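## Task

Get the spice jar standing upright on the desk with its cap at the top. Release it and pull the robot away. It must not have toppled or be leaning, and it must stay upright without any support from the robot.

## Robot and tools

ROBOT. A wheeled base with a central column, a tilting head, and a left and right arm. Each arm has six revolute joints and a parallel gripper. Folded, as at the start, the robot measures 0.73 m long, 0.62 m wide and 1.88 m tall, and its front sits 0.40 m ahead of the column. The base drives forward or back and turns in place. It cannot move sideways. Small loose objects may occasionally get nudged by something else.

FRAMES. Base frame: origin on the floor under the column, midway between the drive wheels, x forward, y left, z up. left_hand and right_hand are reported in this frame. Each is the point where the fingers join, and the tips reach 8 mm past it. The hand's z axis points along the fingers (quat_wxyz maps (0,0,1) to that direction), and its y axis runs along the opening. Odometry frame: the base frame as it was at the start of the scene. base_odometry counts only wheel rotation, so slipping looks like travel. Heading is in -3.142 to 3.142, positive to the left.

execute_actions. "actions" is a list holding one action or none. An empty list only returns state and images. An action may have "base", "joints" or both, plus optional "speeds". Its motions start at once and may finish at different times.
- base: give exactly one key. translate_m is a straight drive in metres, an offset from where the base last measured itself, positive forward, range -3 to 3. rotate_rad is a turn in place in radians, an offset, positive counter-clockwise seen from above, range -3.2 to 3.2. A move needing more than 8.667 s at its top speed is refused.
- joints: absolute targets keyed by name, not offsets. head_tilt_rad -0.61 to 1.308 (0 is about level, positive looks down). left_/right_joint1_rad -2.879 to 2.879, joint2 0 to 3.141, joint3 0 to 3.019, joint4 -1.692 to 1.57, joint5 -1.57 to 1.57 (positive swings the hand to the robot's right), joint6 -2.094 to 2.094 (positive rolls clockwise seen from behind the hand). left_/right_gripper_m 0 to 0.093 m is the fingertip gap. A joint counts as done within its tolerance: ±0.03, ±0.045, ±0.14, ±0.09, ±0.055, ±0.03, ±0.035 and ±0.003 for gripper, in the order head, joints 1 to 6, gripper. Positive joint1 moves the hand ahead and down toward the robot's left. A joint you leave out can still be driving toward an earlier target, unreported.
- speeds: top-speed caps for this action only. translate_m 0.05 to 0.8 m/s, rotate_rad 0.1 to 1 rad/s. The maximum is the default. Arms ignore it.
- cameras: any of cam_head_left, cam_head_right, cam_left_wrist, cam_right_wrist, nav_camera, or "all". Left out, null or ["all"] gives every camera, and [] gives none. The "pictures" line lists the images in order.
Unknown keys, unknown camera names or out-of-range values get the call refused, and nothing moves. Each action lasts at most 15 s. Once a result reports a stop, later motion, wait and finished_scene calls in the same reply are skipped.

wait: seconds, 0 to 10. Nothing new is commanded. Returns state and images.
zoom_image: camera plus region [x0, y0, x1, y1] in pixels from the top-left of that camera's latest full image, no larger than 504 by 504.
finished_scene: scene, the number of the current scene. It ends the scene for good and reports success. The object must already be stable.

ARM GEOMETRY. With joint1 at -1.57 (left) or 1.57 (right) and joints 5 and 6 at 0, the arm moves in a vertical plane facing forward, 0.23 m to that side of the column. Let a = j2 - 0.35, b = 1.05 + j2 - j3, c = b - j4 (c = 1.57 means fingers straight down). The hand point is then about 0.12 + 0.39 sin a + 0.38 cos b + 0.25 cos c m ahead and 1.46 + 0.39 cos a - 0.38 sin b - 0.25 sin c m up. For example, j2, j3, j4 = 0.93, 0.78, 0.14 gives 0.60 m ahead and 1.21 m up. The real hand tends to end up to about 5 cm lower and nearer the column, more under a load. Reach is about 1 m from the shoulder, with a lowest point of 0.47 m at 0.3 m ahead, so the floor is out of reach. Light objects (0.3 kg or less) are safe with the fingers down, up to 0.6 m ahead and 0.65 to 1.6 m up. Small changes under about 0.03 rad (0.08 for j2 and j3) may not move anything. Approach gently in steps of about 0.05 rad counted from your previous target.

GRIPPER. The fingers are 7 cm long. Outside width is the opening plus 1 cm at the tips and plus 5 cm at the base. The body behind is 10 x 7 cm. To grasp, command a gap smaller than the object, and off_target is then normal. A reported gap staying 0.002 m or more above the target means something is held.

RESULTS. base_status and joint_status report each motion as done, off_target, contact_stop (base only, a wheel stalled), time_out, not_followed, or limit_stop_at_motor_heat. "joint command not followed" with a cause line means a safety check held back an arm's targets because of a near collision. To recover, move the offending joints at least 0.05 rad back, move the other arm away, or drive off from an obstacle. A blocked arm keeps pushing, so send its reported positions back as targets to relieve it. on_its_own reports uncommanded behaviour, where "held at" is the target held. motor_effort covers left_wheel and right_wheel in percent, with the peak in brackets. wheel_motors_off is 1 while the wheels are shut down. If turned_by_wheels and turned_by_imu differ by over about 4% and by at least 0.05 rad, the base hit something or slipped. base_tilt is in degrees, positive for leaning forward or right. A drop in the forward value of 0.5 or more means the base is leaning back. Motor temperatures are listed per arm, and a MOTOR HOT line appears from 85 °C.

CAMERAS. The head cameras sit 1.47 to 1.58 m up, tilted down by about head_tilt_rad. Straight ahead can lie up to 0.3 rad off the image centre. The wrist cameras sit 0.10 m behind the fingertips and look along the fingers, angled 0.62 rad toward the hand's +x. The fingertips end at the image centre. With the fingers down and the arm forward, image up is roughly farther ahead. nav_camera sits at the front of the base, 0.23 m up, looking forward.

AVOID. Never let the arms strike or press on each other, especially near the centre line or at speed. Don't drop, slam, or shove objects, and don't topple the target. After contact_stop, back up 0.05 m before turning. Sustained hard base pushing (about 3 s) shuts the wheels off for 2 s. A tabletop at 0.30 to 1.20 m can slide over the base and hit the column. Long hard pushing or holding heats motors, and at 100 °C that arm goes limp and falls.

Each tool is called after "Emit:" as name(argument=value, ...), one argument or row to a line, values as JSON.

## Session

Emit:
execute_actions(
  actions=[],
)

Scene clock: 0.00 s.
Motor temperatures (°C, as the motors report them): left_arm=[31 37 29 29 28 28] | right_arm=[30 31 31 31 30 29]
base_odometry: x=+0.000 y=+0.000 heading=+0.000 (m, m, rad; odometry frame)
turned_by_wheels: +0.000 (rad since the last result)
turned_by_imu: +0.000 (rad since the last result)
base_tilt: forward=-0.2 right=+0.1 (deg)
base_status: not commanded
joint_positions: head_tilt_rad=+0.879 left_joint1_rad=-1.574 left_joint2_rad=+0.906 left_joint3_rad=+0.394 left_joint4_rad=-0.960 left_joint5_rad=+0.063 left_joint6_rad=+0.047 left_gripper_m=+0.095 right_joint1_rad=+1.592 right_joint2_rad=+0.912 right_joint3_rad=+0.378 right_joint4_rad=-0.909 right_joint5_rad=+0.021 right_joint6_rad=+0.056 right_gripper_m=+0.095
joint_status: not commanded
wheel_motors_off: 0
motor_effort: left_wheel=+1 right_wheel=+1 (%)
left_hand: x=+0.1333 y=+0.2131 z=+1.2574 quat_wxyz=(+0.456, -0.008, -0.889, +0.040) (m; base frame)
right_hand: x=+0.1306 y=-0.2247 z=+1.2503 quat_wxyz=(+0.443, -0.012, -0.896, +0.016) (m; base frame)
pictures: cam_head_left, cam_head_right, cam_left_wrist, cam_right_wrist, nav_camera
Images, in order (width x height): cam_head_left 896x504, cam_head_right 896x504, cam_left_wrist 616x616, cam_right_wrist 616x616, nav_camera 896x504.

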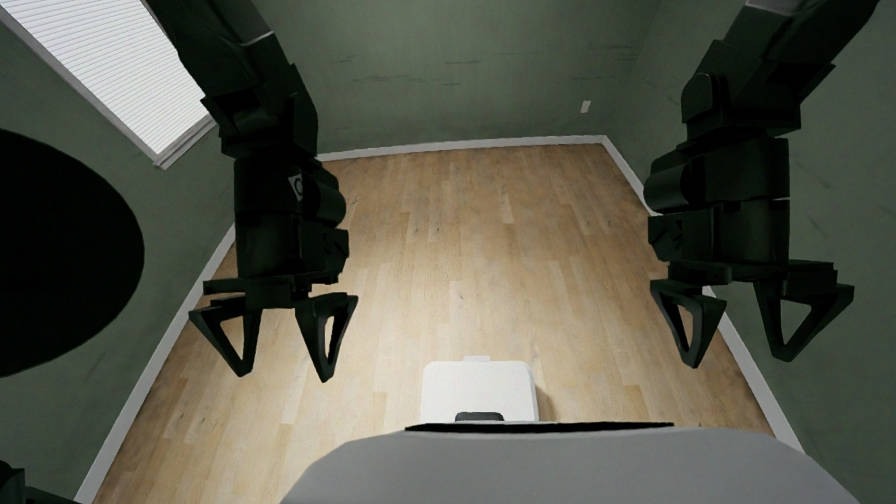

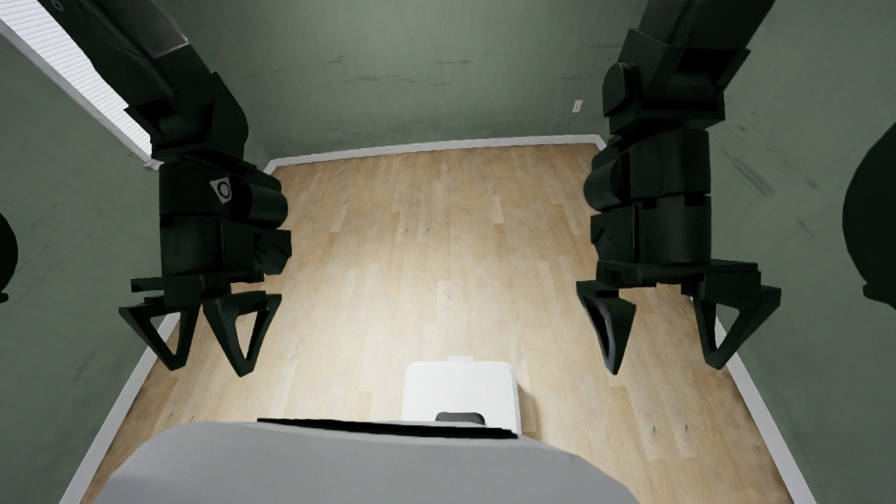

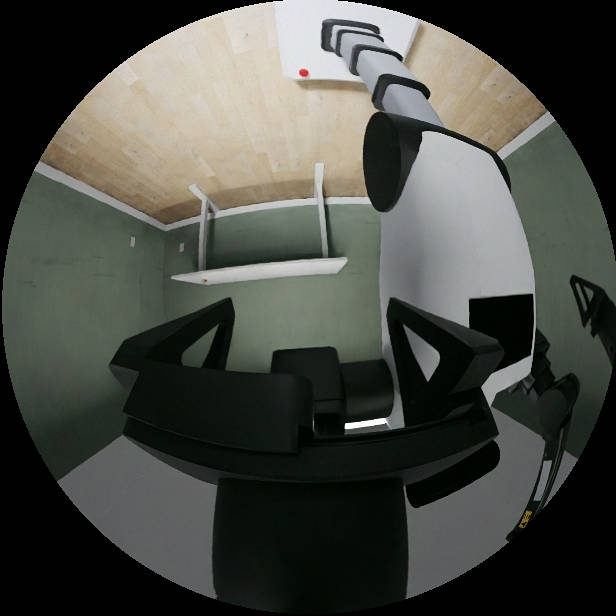

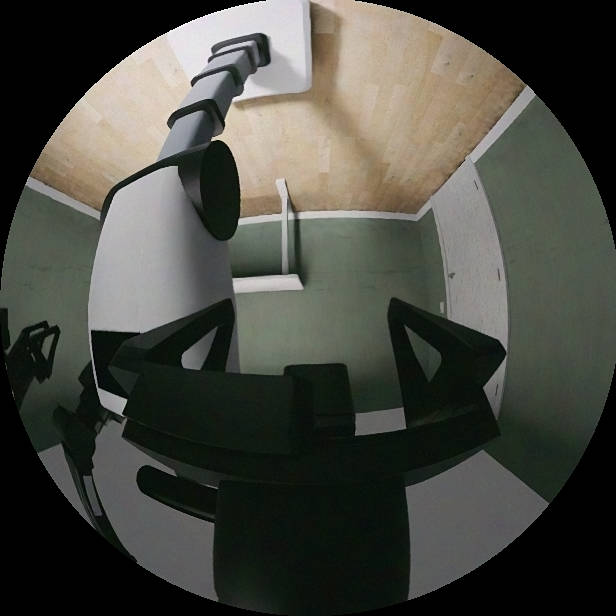

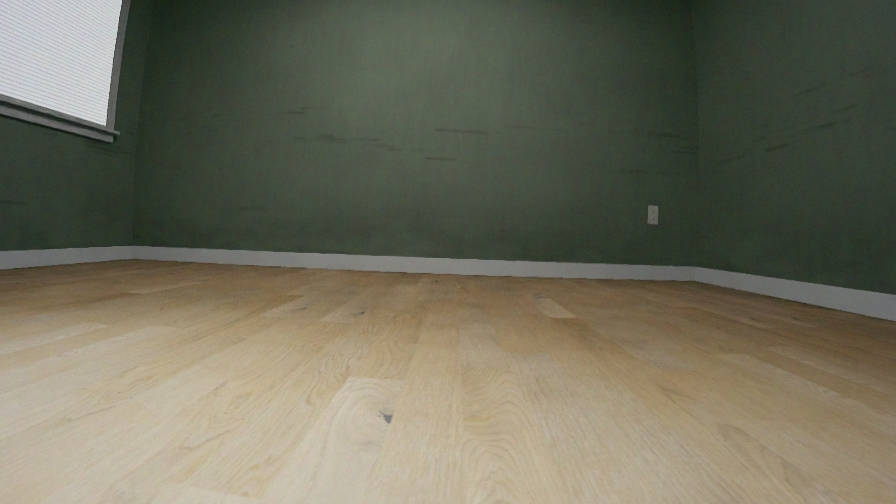

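Emit:
zoom_image(
  camera="cam_left_wrist",
  region=[140, 150, 390, 310],
)

Emit:
zoom_image(
  camera="cam_left_wrist",
  region=[170, 260, 240, 300],
)

Region (140, 150, 390, 310) of cam_left_wrist's 616x616 image, scaled by 2.016, with more detail than that image has; it fills the top 323 rows of this view, and the rest is white.

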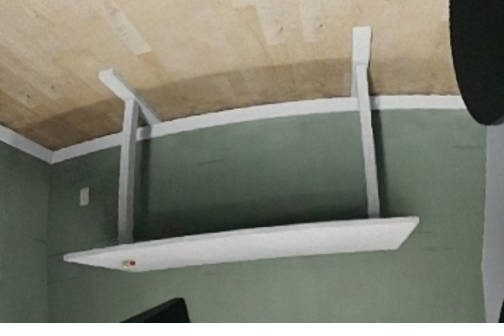

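Region (170, 260, 240, 300) of cam_left_wrist's 616x616 image, scaled by 7.200, with more detail than that image has; it fills the top 288 rows of this view, and the rest is white.

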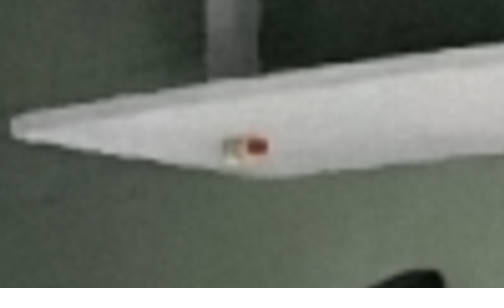

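Emit:
execute_actions(
  actions=[
    {"base": {"rotate_rad": 2.45}, "joints": {"head_tilt_rad": 0.45, "right_joint1_rad": 1.57, "right_joint2_rad": 1.107, "right_joint3_rad": 1.027, "right_joint4_rad": -0.44, "right_joint5_rad": 0.0, "right_joint6_rad": -1.5, "right_gripper_m": 0.093}},
  ],
  cameras=["cam_head_left", "cam_head_right", "nav_camera"],
)

Scene clock: 124.03 s.
Motor temperatures (°C, as the motors report them): left_arm=[31 36 29 29 28 28] | right_arm=[30 33 31 31 30 29]
base_odometry: x=+0.000 y=+0.000 heading=+2.449 (m, m, rad; odometry frame)
turned_by_wheels: +2.449 (rad since the last result)
turned_by_imu: +2.457 (rad since the last result)
base_tilt: forward=-0.2 right=+0.2 (deg)
base_status: done
joint_positions: head_tilt_rad=+0.468 left_joint1_rad=-1.574 left_joint2_rad=+0.906 left_joint3_rad=+0.394 left_joint4_rad=-0.960 left_joint5_rad=+0.063 left_joint6_rad=+0.047 left_gripper_m=+0.095 right_joint1_rad=+1.568 right_joint2_rad=+1.097 right_joint3_rad=+1.031 right_joint4_rad=-0.436 right_joint5_rad=+0.003 right_joint6_rad=-1.493 right_gripper_m=+0.093
joint_status: all done
wheel_motors_off: 0
motor_effort: left_wheel=-4(45) right_wheel=+6(51) (%)
left_hand: x=+0.1333 y=+0.2131 z=+1.2574 quat_wxyz=(+0.456, -0.008, -0.889, +0.040) (m; base frame)
right_hand: x=+0.5608 y=-0.2275 z=+1.1493 quat_wxyz=(-0.007, +0.678, -0.735, +0.010) (m; base frame)
pictures: cam_head_left, cam_head_right, nav_camera
Images, in order (width x height): cam_head_left 896x504, cam_head_right 896x504, nav_camera 896x504.

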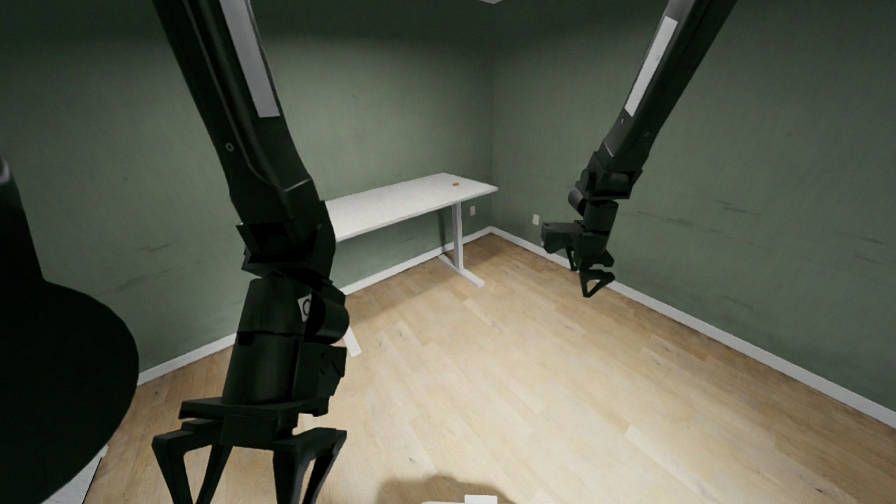

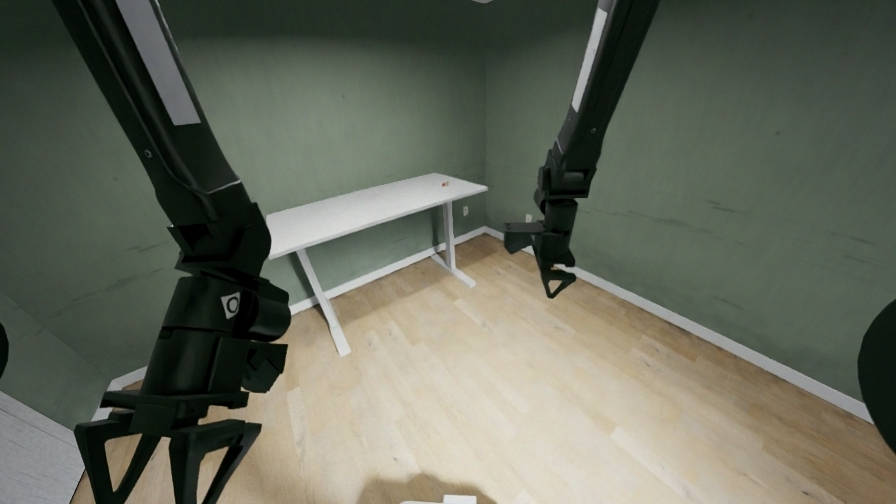

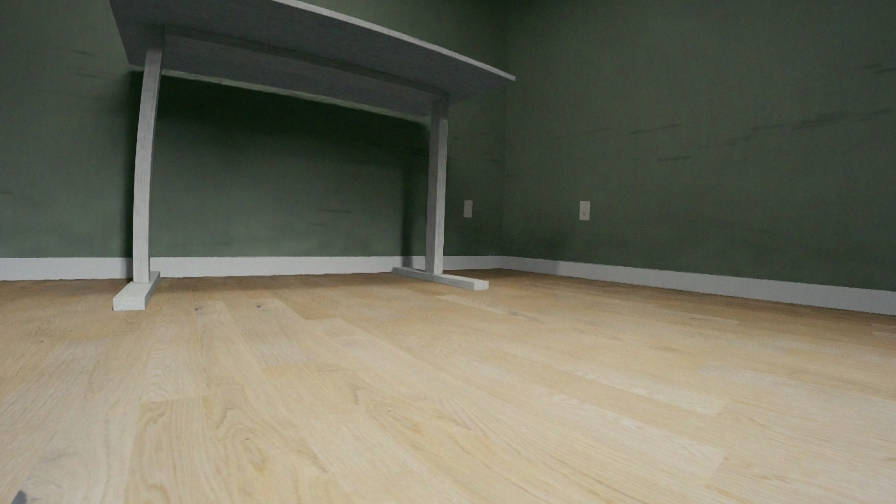

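Emit:
execute_actions(
  actions=[],
)

Scene clock: 147.13 s.
Motor temperatures (°C, as the motors report them): left_arm=[31 36 29 29 28 28] | right_arm=[30 34 32 31 30 29]
base_odometry: x=+0.000 y=+0.000 heading=+2.449 (m, m, rad; odometry frame)
turned_by_wheels: +0.000 (rad since the last result)
turned_by_imu: +0.001 (rad since the last result)
base_tilt: forward=-0.3 right=+0.2 (deg)
base_status: done
joint_positions: head_tilt_rad=+0.468 left_joint1_rad=-1.574 left_joint2_rad=+0.906 left_joint3_rad=+0.394 left_joint4_rad=-0.960 left_joint5_rad=+0.063 left_joint6_rad=+0.047 left_gripper_m=+0.095 right_joint1_rad=+1.568 right_joint2_rad=+1.097 right_joint3_rad=+1.031 right_joint4_rad=-0.436 right_joint5_rad=+0.003 right_joint6_rad=-1.493 right_gripper_m=+0.093
joint_status: all done
wheel_motors_off: 0
motor_effort: left_wheel=-3(45) right_wheel=+6(51) (%)
left_hand: x=+0.1333 y=+0.2131 z=+1.2574 quat_wxyz=(+0.456, -0.008, -0.889, +0.040) (m; base frame)
right_hand: x=+0.5608 y=-0.2275 z=+1.1493 quat_wxyz=(-0.007, +0.678, -0.735, +0.010) (m; base frame)
pictures: cam_head_left, cam_head_right, cam_left_wrist, cam_right_wrist, nav_camera
Images, in order (width x height): cam_head_left 896x504, cam_head_right 896x504, cam_left_wrist 616x616, cam_right_wrist 616x616, nav_camera 896x504.

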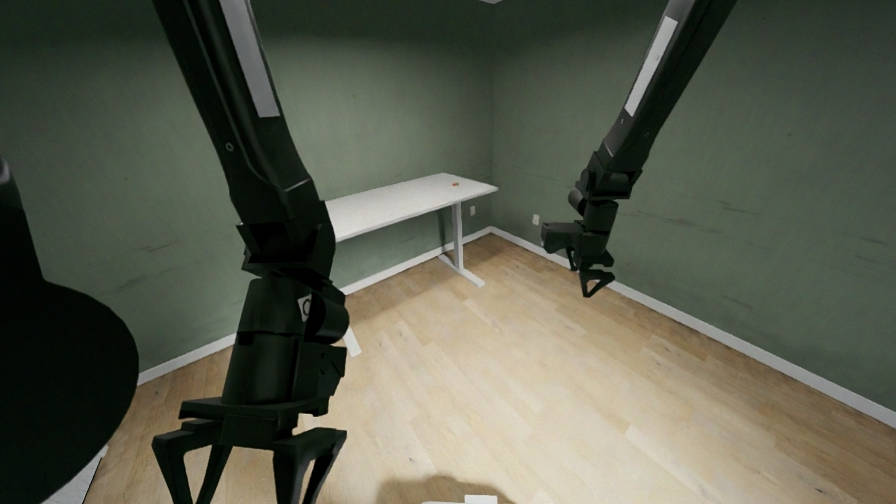

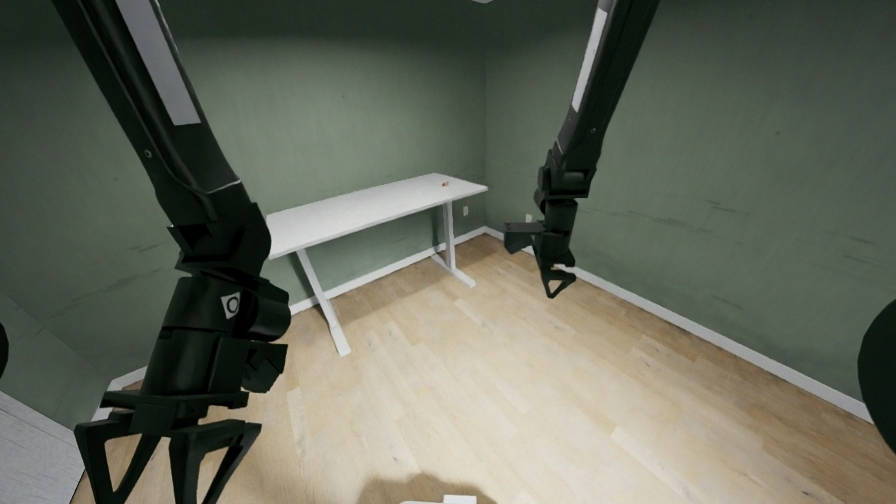

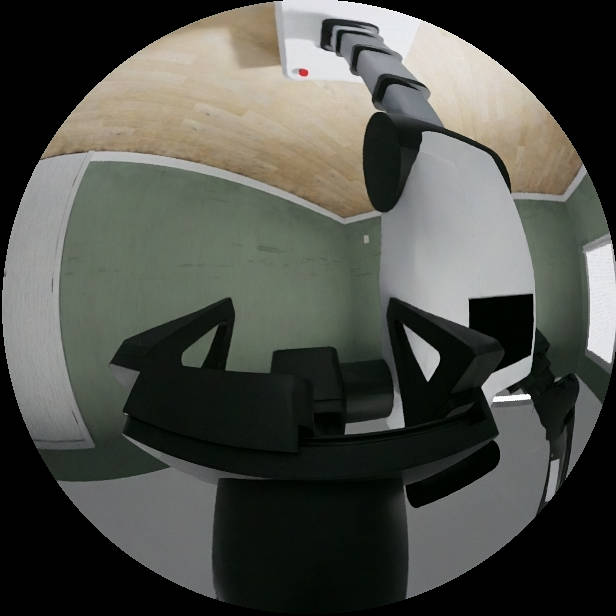

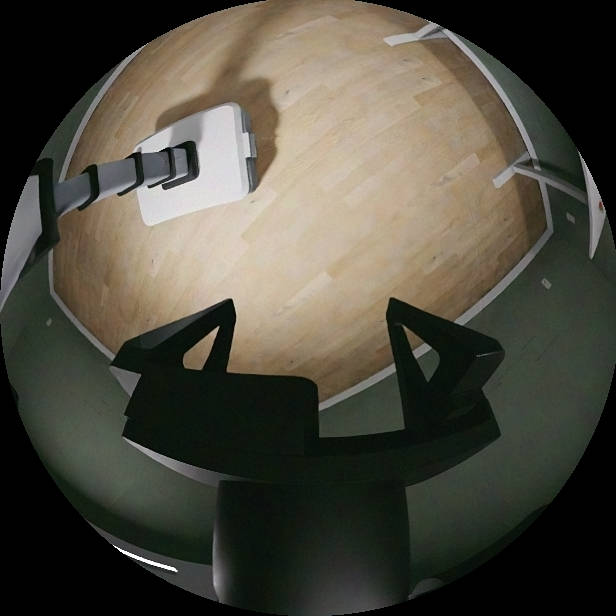

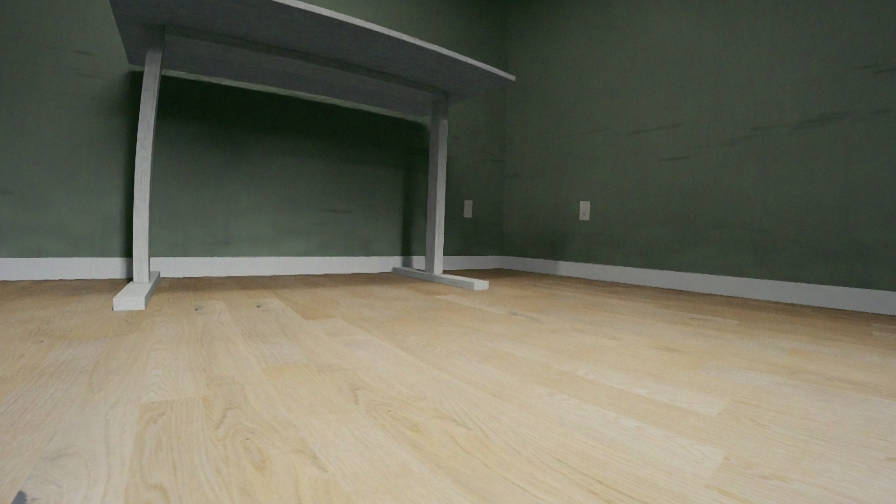

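Emit:
zoom_image(
  camera="cam_head_left",
  region=[400, 150, 520, 220],
)

Emit:
zoom_image(
  camera="cam_head_right",
  region=[390, 150, 510, 220],
)

Region (400, 150, 520, 220) of cam_head_left's 896x504 image, scaled by 4.200, with more detail than that image has; it fills the top 294 rows of this view, and the rest is white.

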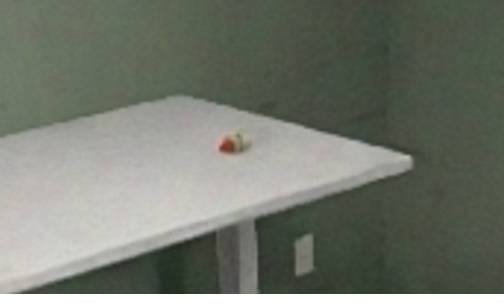

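Region (390, 150, 510, 220) of cam_head_right's 896x504 image, scaled by 4.200, with more detail than that image has; it fills the top 294 rows of this view, and the rest is white.

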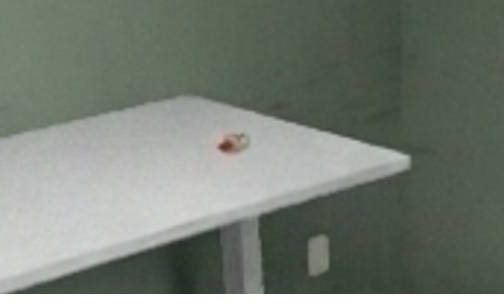

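Emit:
execute_actions(
  actions=[
    {"base": {"translate_m": 1.15}, "joints": {"right_joint2_rad": 1.422, "right_joint3_rad": 1.577, "right_joint4_rad": -0.675, "right_joint6_rad": -1.74, "head_tilt_rad": 0.75}},
  ],
)

Scene clock: 270.57 s.
Motor temperatures (°C, as the motors report them): left_arm=[31 35 29 29 28 28] | right_arm=[30 37 33 31 30 29]
base_odometry: x=-0.885 y=+0.734 heading=+2.449 (m, m, rad; odometry frame)
turned_by_wheels: +0.001 (rad since the last result)
turned_by_imu: +0.005 (rad since the last result)
base_tilt: forward=-0.4 right=+0.1 (deg)
base_status: done
joint_positions: head_tilt_rad=+0.753 left_joint1_rad=-1.574 left_joint2_rad=+0.906 left_joint3_rad=+0.395 left_joint4_rad=-0.960 left_joint5_rad=+0.063 left_joint6_rad=+0.047 left_gripper_m=+0.095 right_joint1_rad=+1.568 right_joint2_rad=+1.416 right_joint3_rad=+1.551 right_joint4_rad=-0.671 right_joint5_rad=+0.003 right_joint6_rad=-1.733 right_gripper_m=+0.093
joint_status: all done
wheel_motors_off: 0
motor_effort: left_wheel=+1(49) right_wheel=-1(62) (%)
left_hand: x=+0.1337 y=+0.2131 z=+1.2573 quat_wxyz=(+0.455, -0.008, -0.889, +0.040) (m; base frame)
right_hand: x=+0.6920 y=-0.2278 z=+1.0931 quat_wxyz=(+0.006, +0.762, -0.648, -0.003) (m; base frame)
pictures: cam_head_left, cam_head_right, cam_left_wrist, cam_right_wrist, nav_camera
Images, in order (width x height): cam_head_left 896x504, cam_head_right 896x504, cam_left_wrist 616x616, cam_right_wrist 616x616, nav_camera 896x504.

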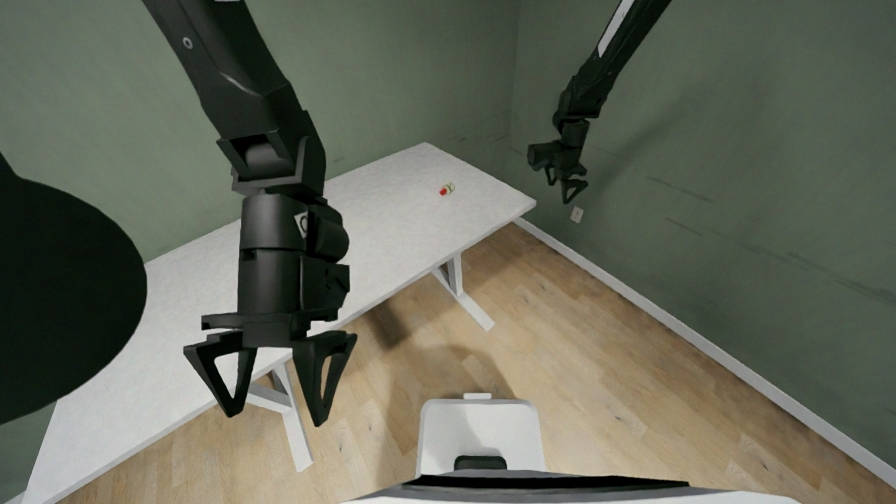

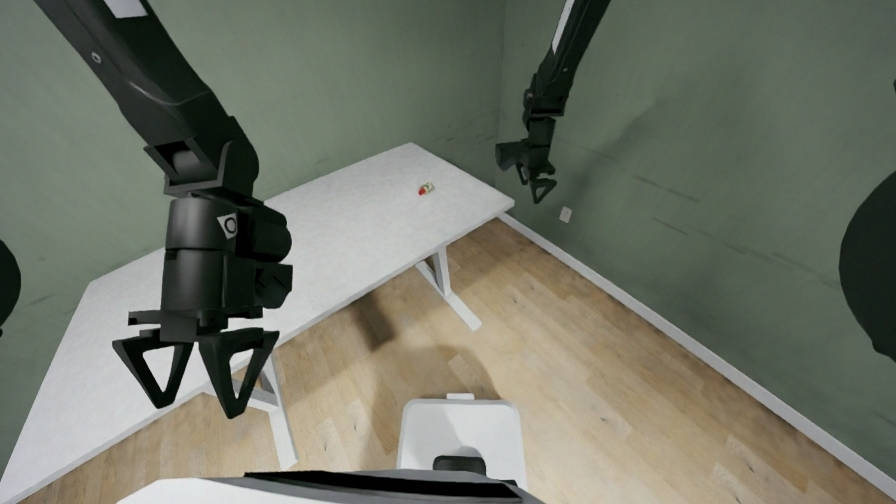

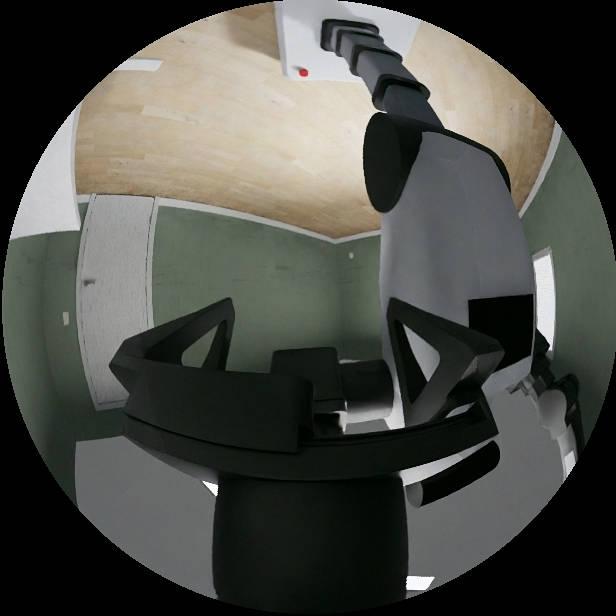

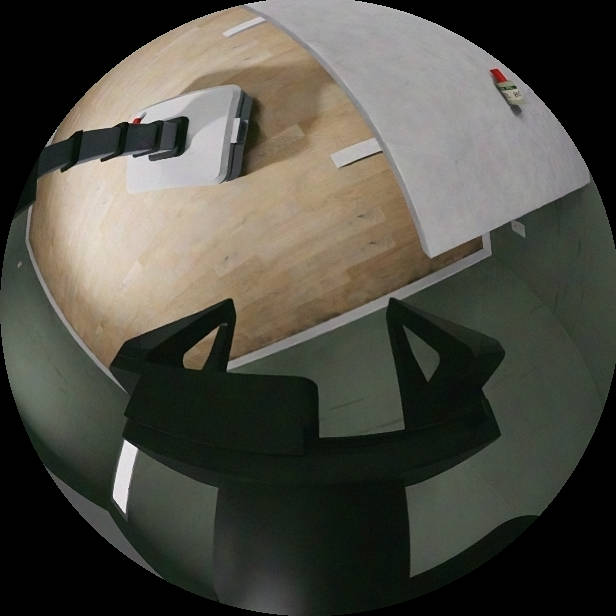

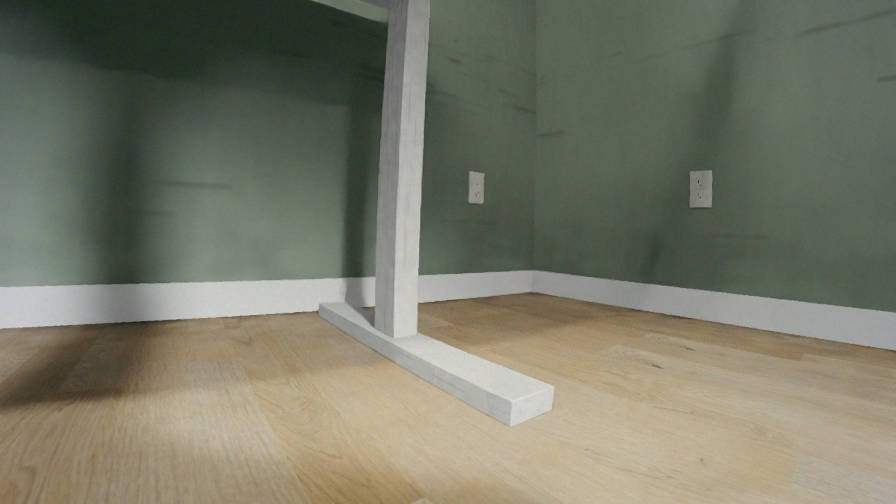

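Emit:
zoom_image(
  camera="cam_right_wrist",
  region=[440, 30, 580, 150],
)

Emit:
zoom_image(
  camera="cam_head_left",
  region=[390, 130, 550, 240],
)

Emit:
zoom_image(
  camera="cam_head_right",
  region=[370, 130, 530, 240],
)

Region (440, 30, 580, 150) of cam_right_wrist's 616x616 image, scaled by 3.600, with more detail than that image has; it fills the top 432 rows of this view, and the rest is white.

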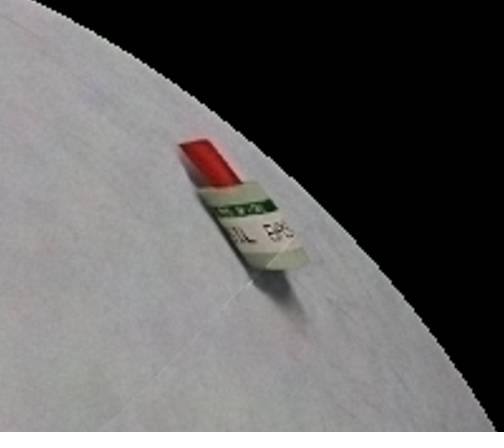

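Region (390, 130, 550, 240) of cam_head_left's 896x504 image, scaled by 3.150, with more detail than that image has; it fills the top 346 rows of this view, and the rest is white.

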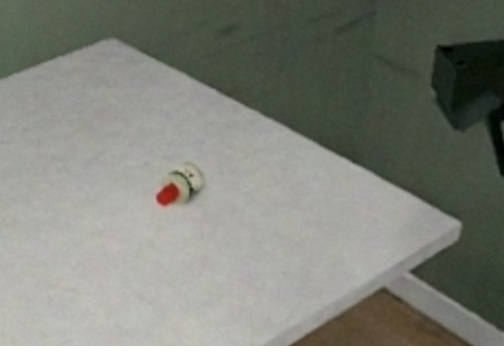

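Region (370, 130, 530, 240) of cam_head_right's 896x504 image, scaled by 3.150, with more detail than that image has; it fills the top 346 rows of this view, and the rest is white.

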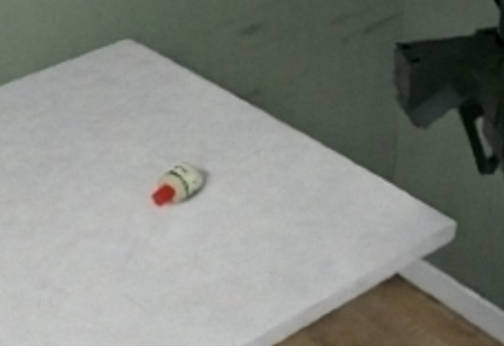

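Emit:
execute_actions(
  actions=[
    {"base": {"translate_m": 0.28}, "joints": {"right_joint2_rad": 1.308, "right_joint3_rad": 1.284, "right_joint4_rad": -0.496, "right_joint6_rad": -2.0}},
  ],
)

Scene clock: 392.63 s.
Motor temperatures (°C, as the motors report them): left_arm=[31 34 28 29 28 28] | right_arm=[30 41 36 31 30 29]
base_odometry: x=-1.101 y=+0.913 heading=+2.450 (m, m, rad; odometry frame)
turned_by_wheels: +0.000 (rad since the last result)
turned_by_imu: +0.002 (rad since the last result)
base_tilt: forward=-0.2 right=+0.2 (deg)
base_status: done
joint_positions: head_tilt_rad=+0.753 left_joint1_rad=-1.574 left_joint2_rad=+0.906 left_joint3_rad=+0.396 left_joint4_rad=-0.960 left_joint5_rad=+0.063 left_joint6_rad=+0.047 left_gripper_m=+0.095 right_joint1_rad=+1.568 right_joint2_rad=+1.307 right_joint3_rad=+1.274 right_joint4_rad=-0.503 right_joint5_rad=+0.003 right_joint6_rad=-1.994 right_gripper_m=+0.093
joint_status: all done
wheel_motors_off: 0
motor_effort: left_wheel=+1(28) right_wheel=-1(39) (%)
left_hand: x=+0.1341 y=+0.2131 z=+1.2571 quat_wxyz=(+0.455, -0.008, -0.890, +0.040) (m; base frame)
right_hand: x=+0.6161 y=-0.2277 z=+1.0939 quat_wxyz=(+0.005, +0.839, -0.544, -0.004) (m; base frame)
pictures: cam_head_left, cam_head_right, cam_left_wrist, cam_right_wrist, nav_camera
Images, in order (width x height): cam_head_left 896x504, cam_head_right 896x504, cam_left_wrist 616x616, cam_right_wrist 616x616, nav_camera 896x504.

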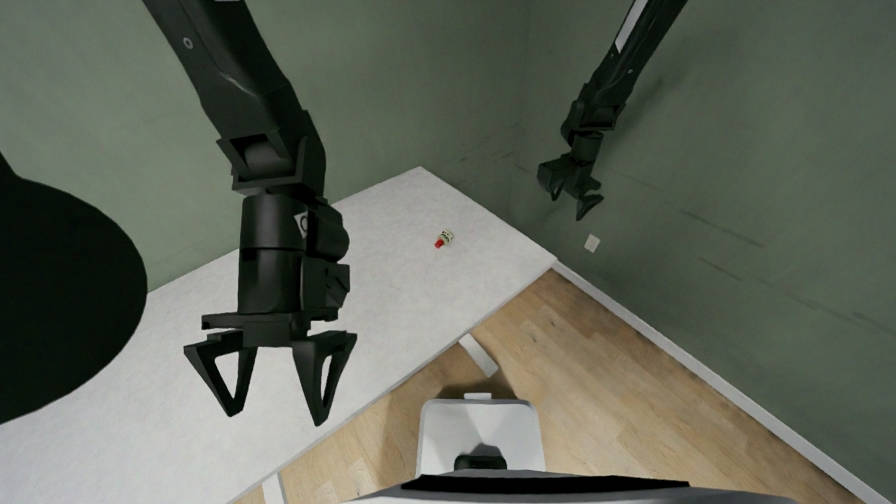

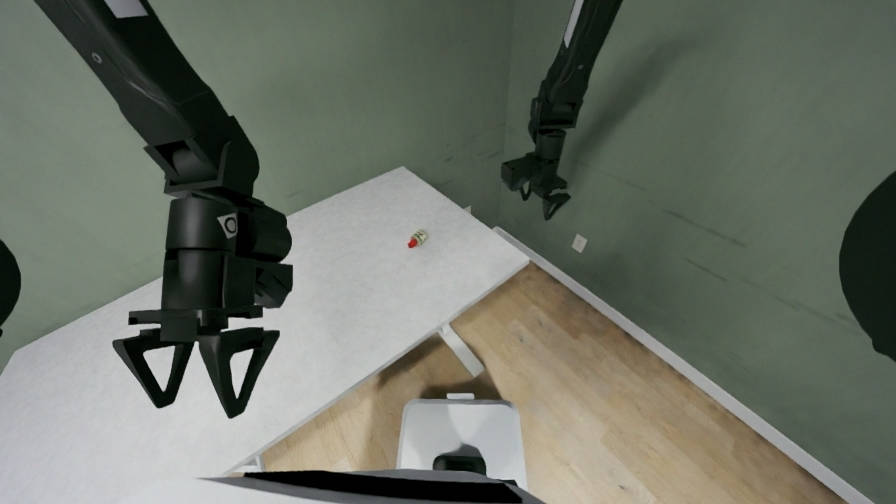

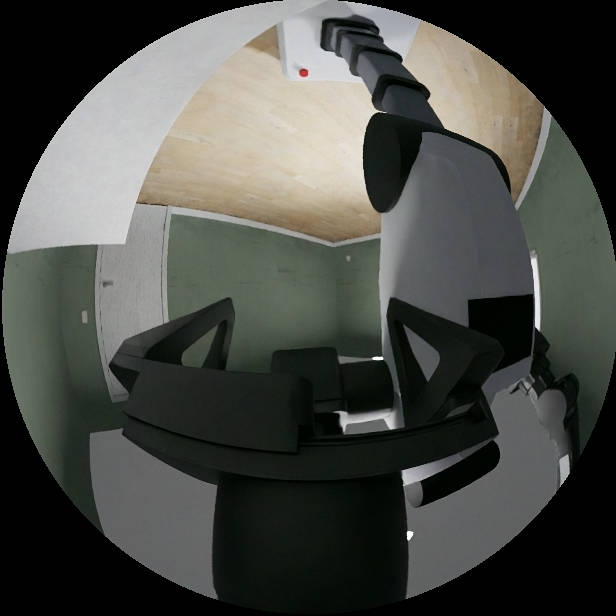

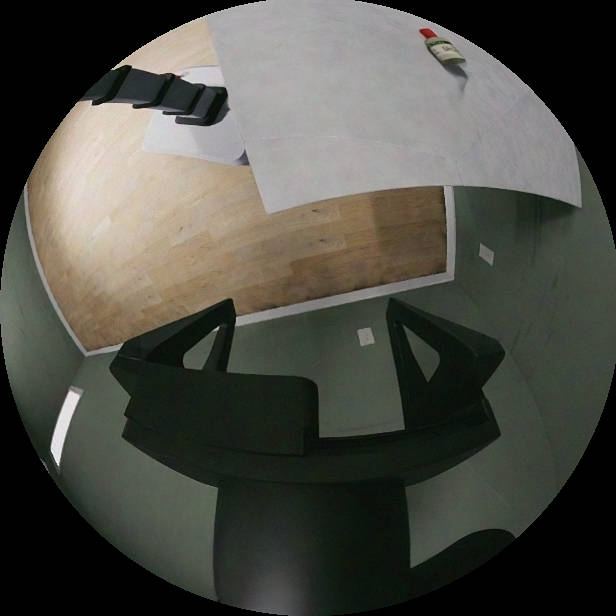

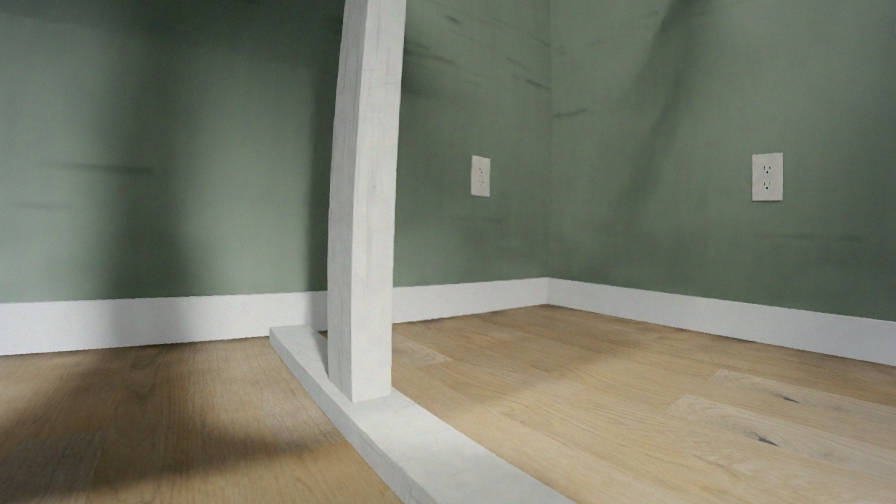

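Emit:
zoom_image(
  camera="cam_right_wrist",
  region=[380, 0, 520, 120],
)

Emit:
zoom_image(
  camera="cam_head_left",
  region=[400, 200, 500, 280],
)

Emit:
zoom_image(
  camera="cam_head_right",
  region=[375, 200, 475, 280],
)

Region (380, 0, 520, 120) of cam_right_wrist's 616x616 image, scaled by 3.600, with more detail than that image has; it fills the top 432 rows of this view, and the rest is white.

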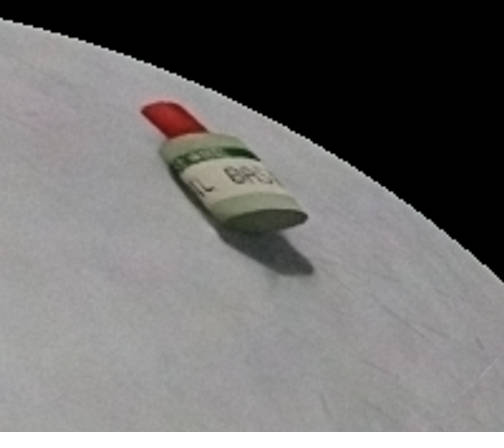

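Region (400, 200, 500, 280) of cam_head_left's 896x504 image, scaled by 5.040, with more detail than that image has; it fills the top 403 rows of this view, and the rest is white.

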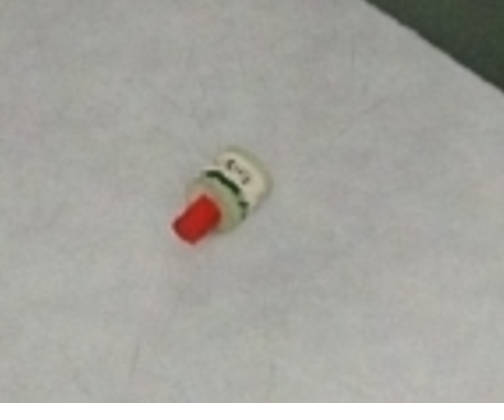

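Region (375, 200, 475, 280) of cam_head_right's 896x504 image, scaled by 5.040, with more detail than that image has; it fills the top 403 rows of this view, and the rest is white.

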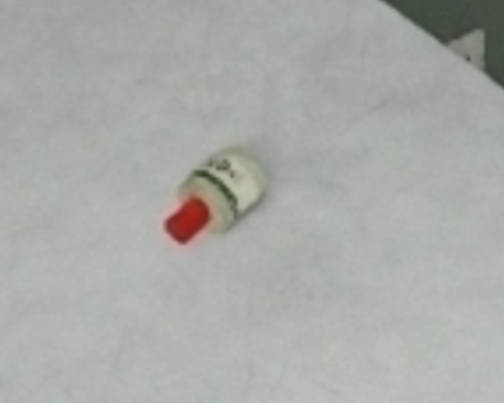

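Emit:
execute_actions(
  actions=[
    {"base": {"rotate_rad": 0.57}, "joints": {"head_tilt_rad": 0.85}},
  ],
)

Scene clock: 483.20 s.
Motor temperatures (°C, as the motors report them): left_arm=[31 33 28 29 28 28] | right_arm=[30 42 35 31 30 29]
base_odometry: x=-1.101 y=+0.913 heading=+3.019 (m, m, rad; odometry frame)
turned_by_wheels: +0.569 (rad since the last result)
turned_by_imu: +0.568 (rad since the last result)
base_tilt: forward=-0.3 right=+0.2 (deg)
base_status: done
joint_positions: head_tilt_rad=+0.851 left_joint1_rad=-1.574 left_joint2_rad=+0.906 left_joint3_rad=+0.396 left_joint4_rad=-0.960 left_joint5_rad=+0.063 left_joint6_rad=+0.047 left_gripper_m=+0.095 right_joint1_rad=+1.570 right_joint2_rad=+1.307 right_joint3_rad=+1.274 right_joint4_rad=-0.503 right_joint5_rad=+0.003 right_joint6_rad=-1.994 right_gripper_m=+0.093
joint_status: all done
wheel_motors_off: 0
motor_effort: left_wheel=-4(47) right_wheel=+6(50) (%)
left_hand: x=+0.1341 y=+0.2131 z=+1.2571 quat_wxyz=(+0.455, -0.008, -0.890, +0.040) (m; base frame)
right_hand: x=+0.6161 y=-0.2261 z=+1.0939 quat_wxyz=(+0.005, +0.840, -0.543, -0.004) (m; base frame)
pictures: cam_head_left, cam_head_right, cam_left_wrist, cam_right_wrist, nav_camera
Images, in order (width x height): cam_head_left 896x504, cam_head_right 896x504, cam_left_wrist 616x616, cam_right_wrist 616x616, nav_camera 896x504.

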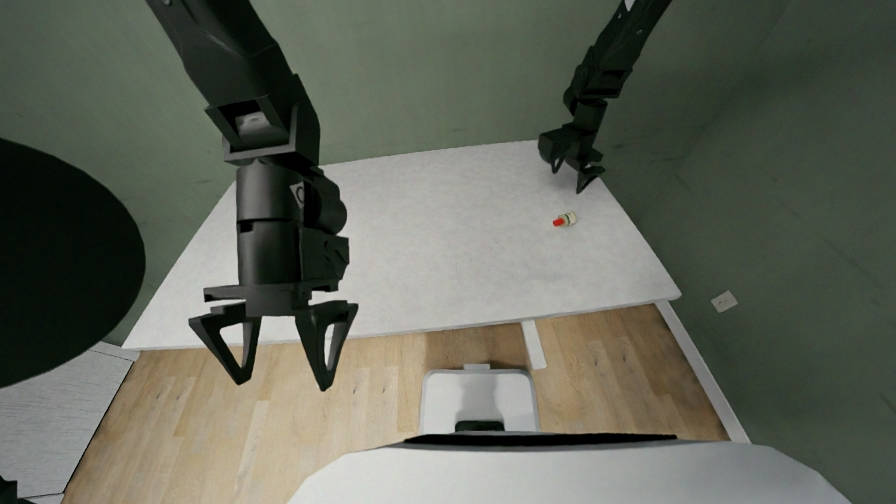

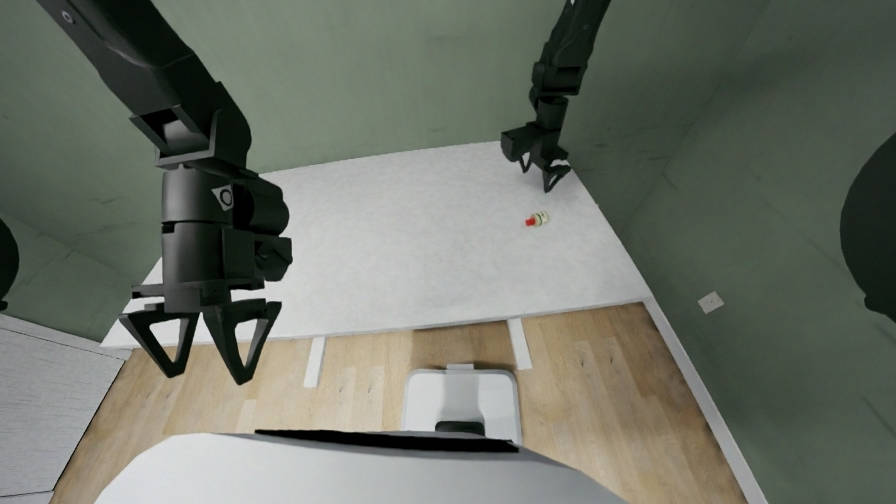

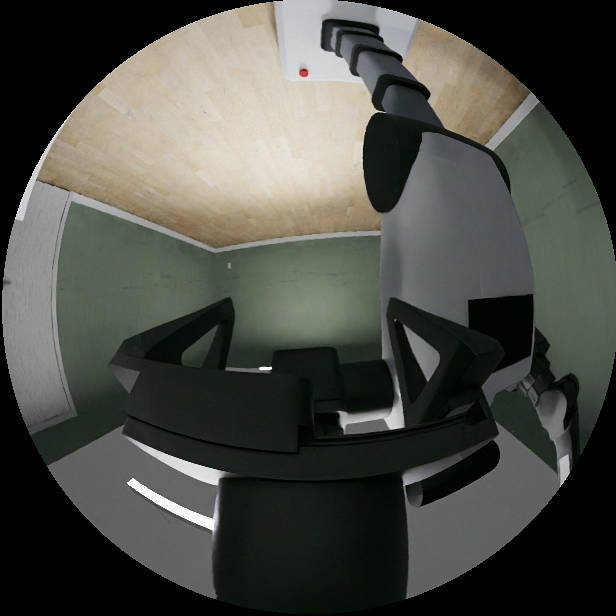

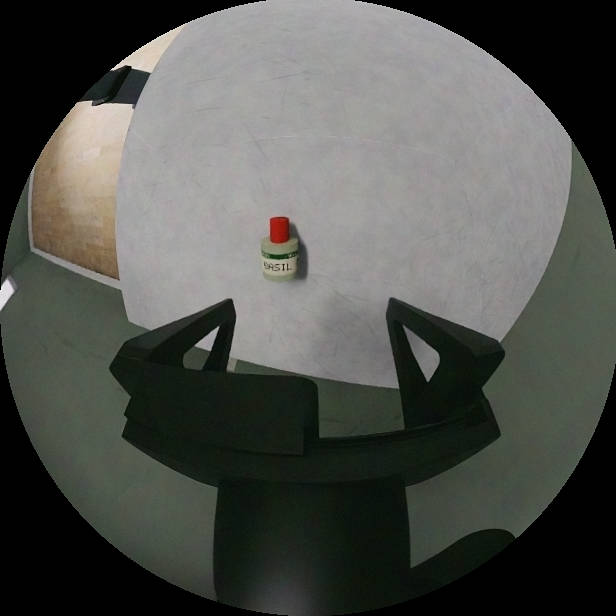

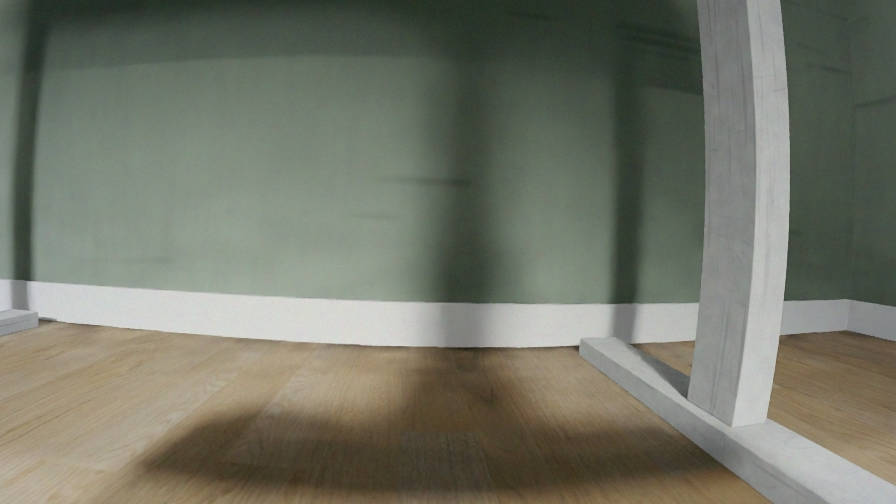

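Now the jar is nicely visible under the wrist camera, aligned vertically in the picture. Let me zoom in.

Emit:
zoom_image(
  camera="cam_right_wrist",
  region=[230, 200, 340, 300],
)

Region (230, 200, 340, 300) of cam_right_wrist's 616x616 image, scaled by 4.582, with more detail than that image has; it fills the top 458 rows of this view, and the rest is white.

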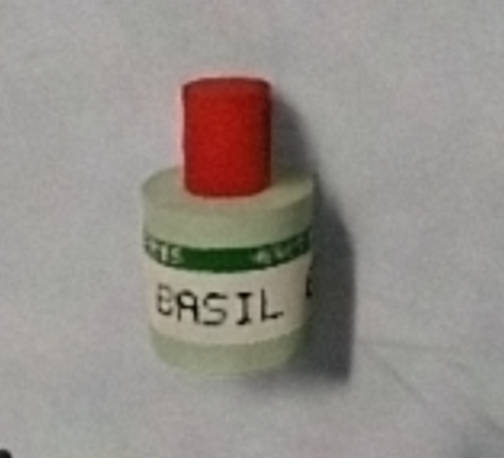

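Emit:
zoom_image(
  camera="cam_head_left",
  region=[520, 110, 640, 240],
)

Region (520, 110, 640, 240) of cam_head_left's 896x504 image, scaled by 3.877, with more detail than that image has; it fills the left 465 columns of this view, and the rest is white.

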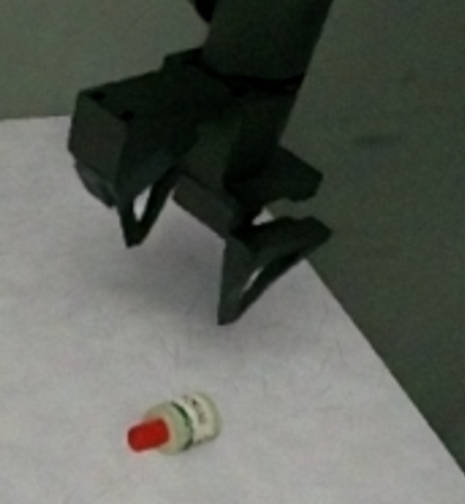

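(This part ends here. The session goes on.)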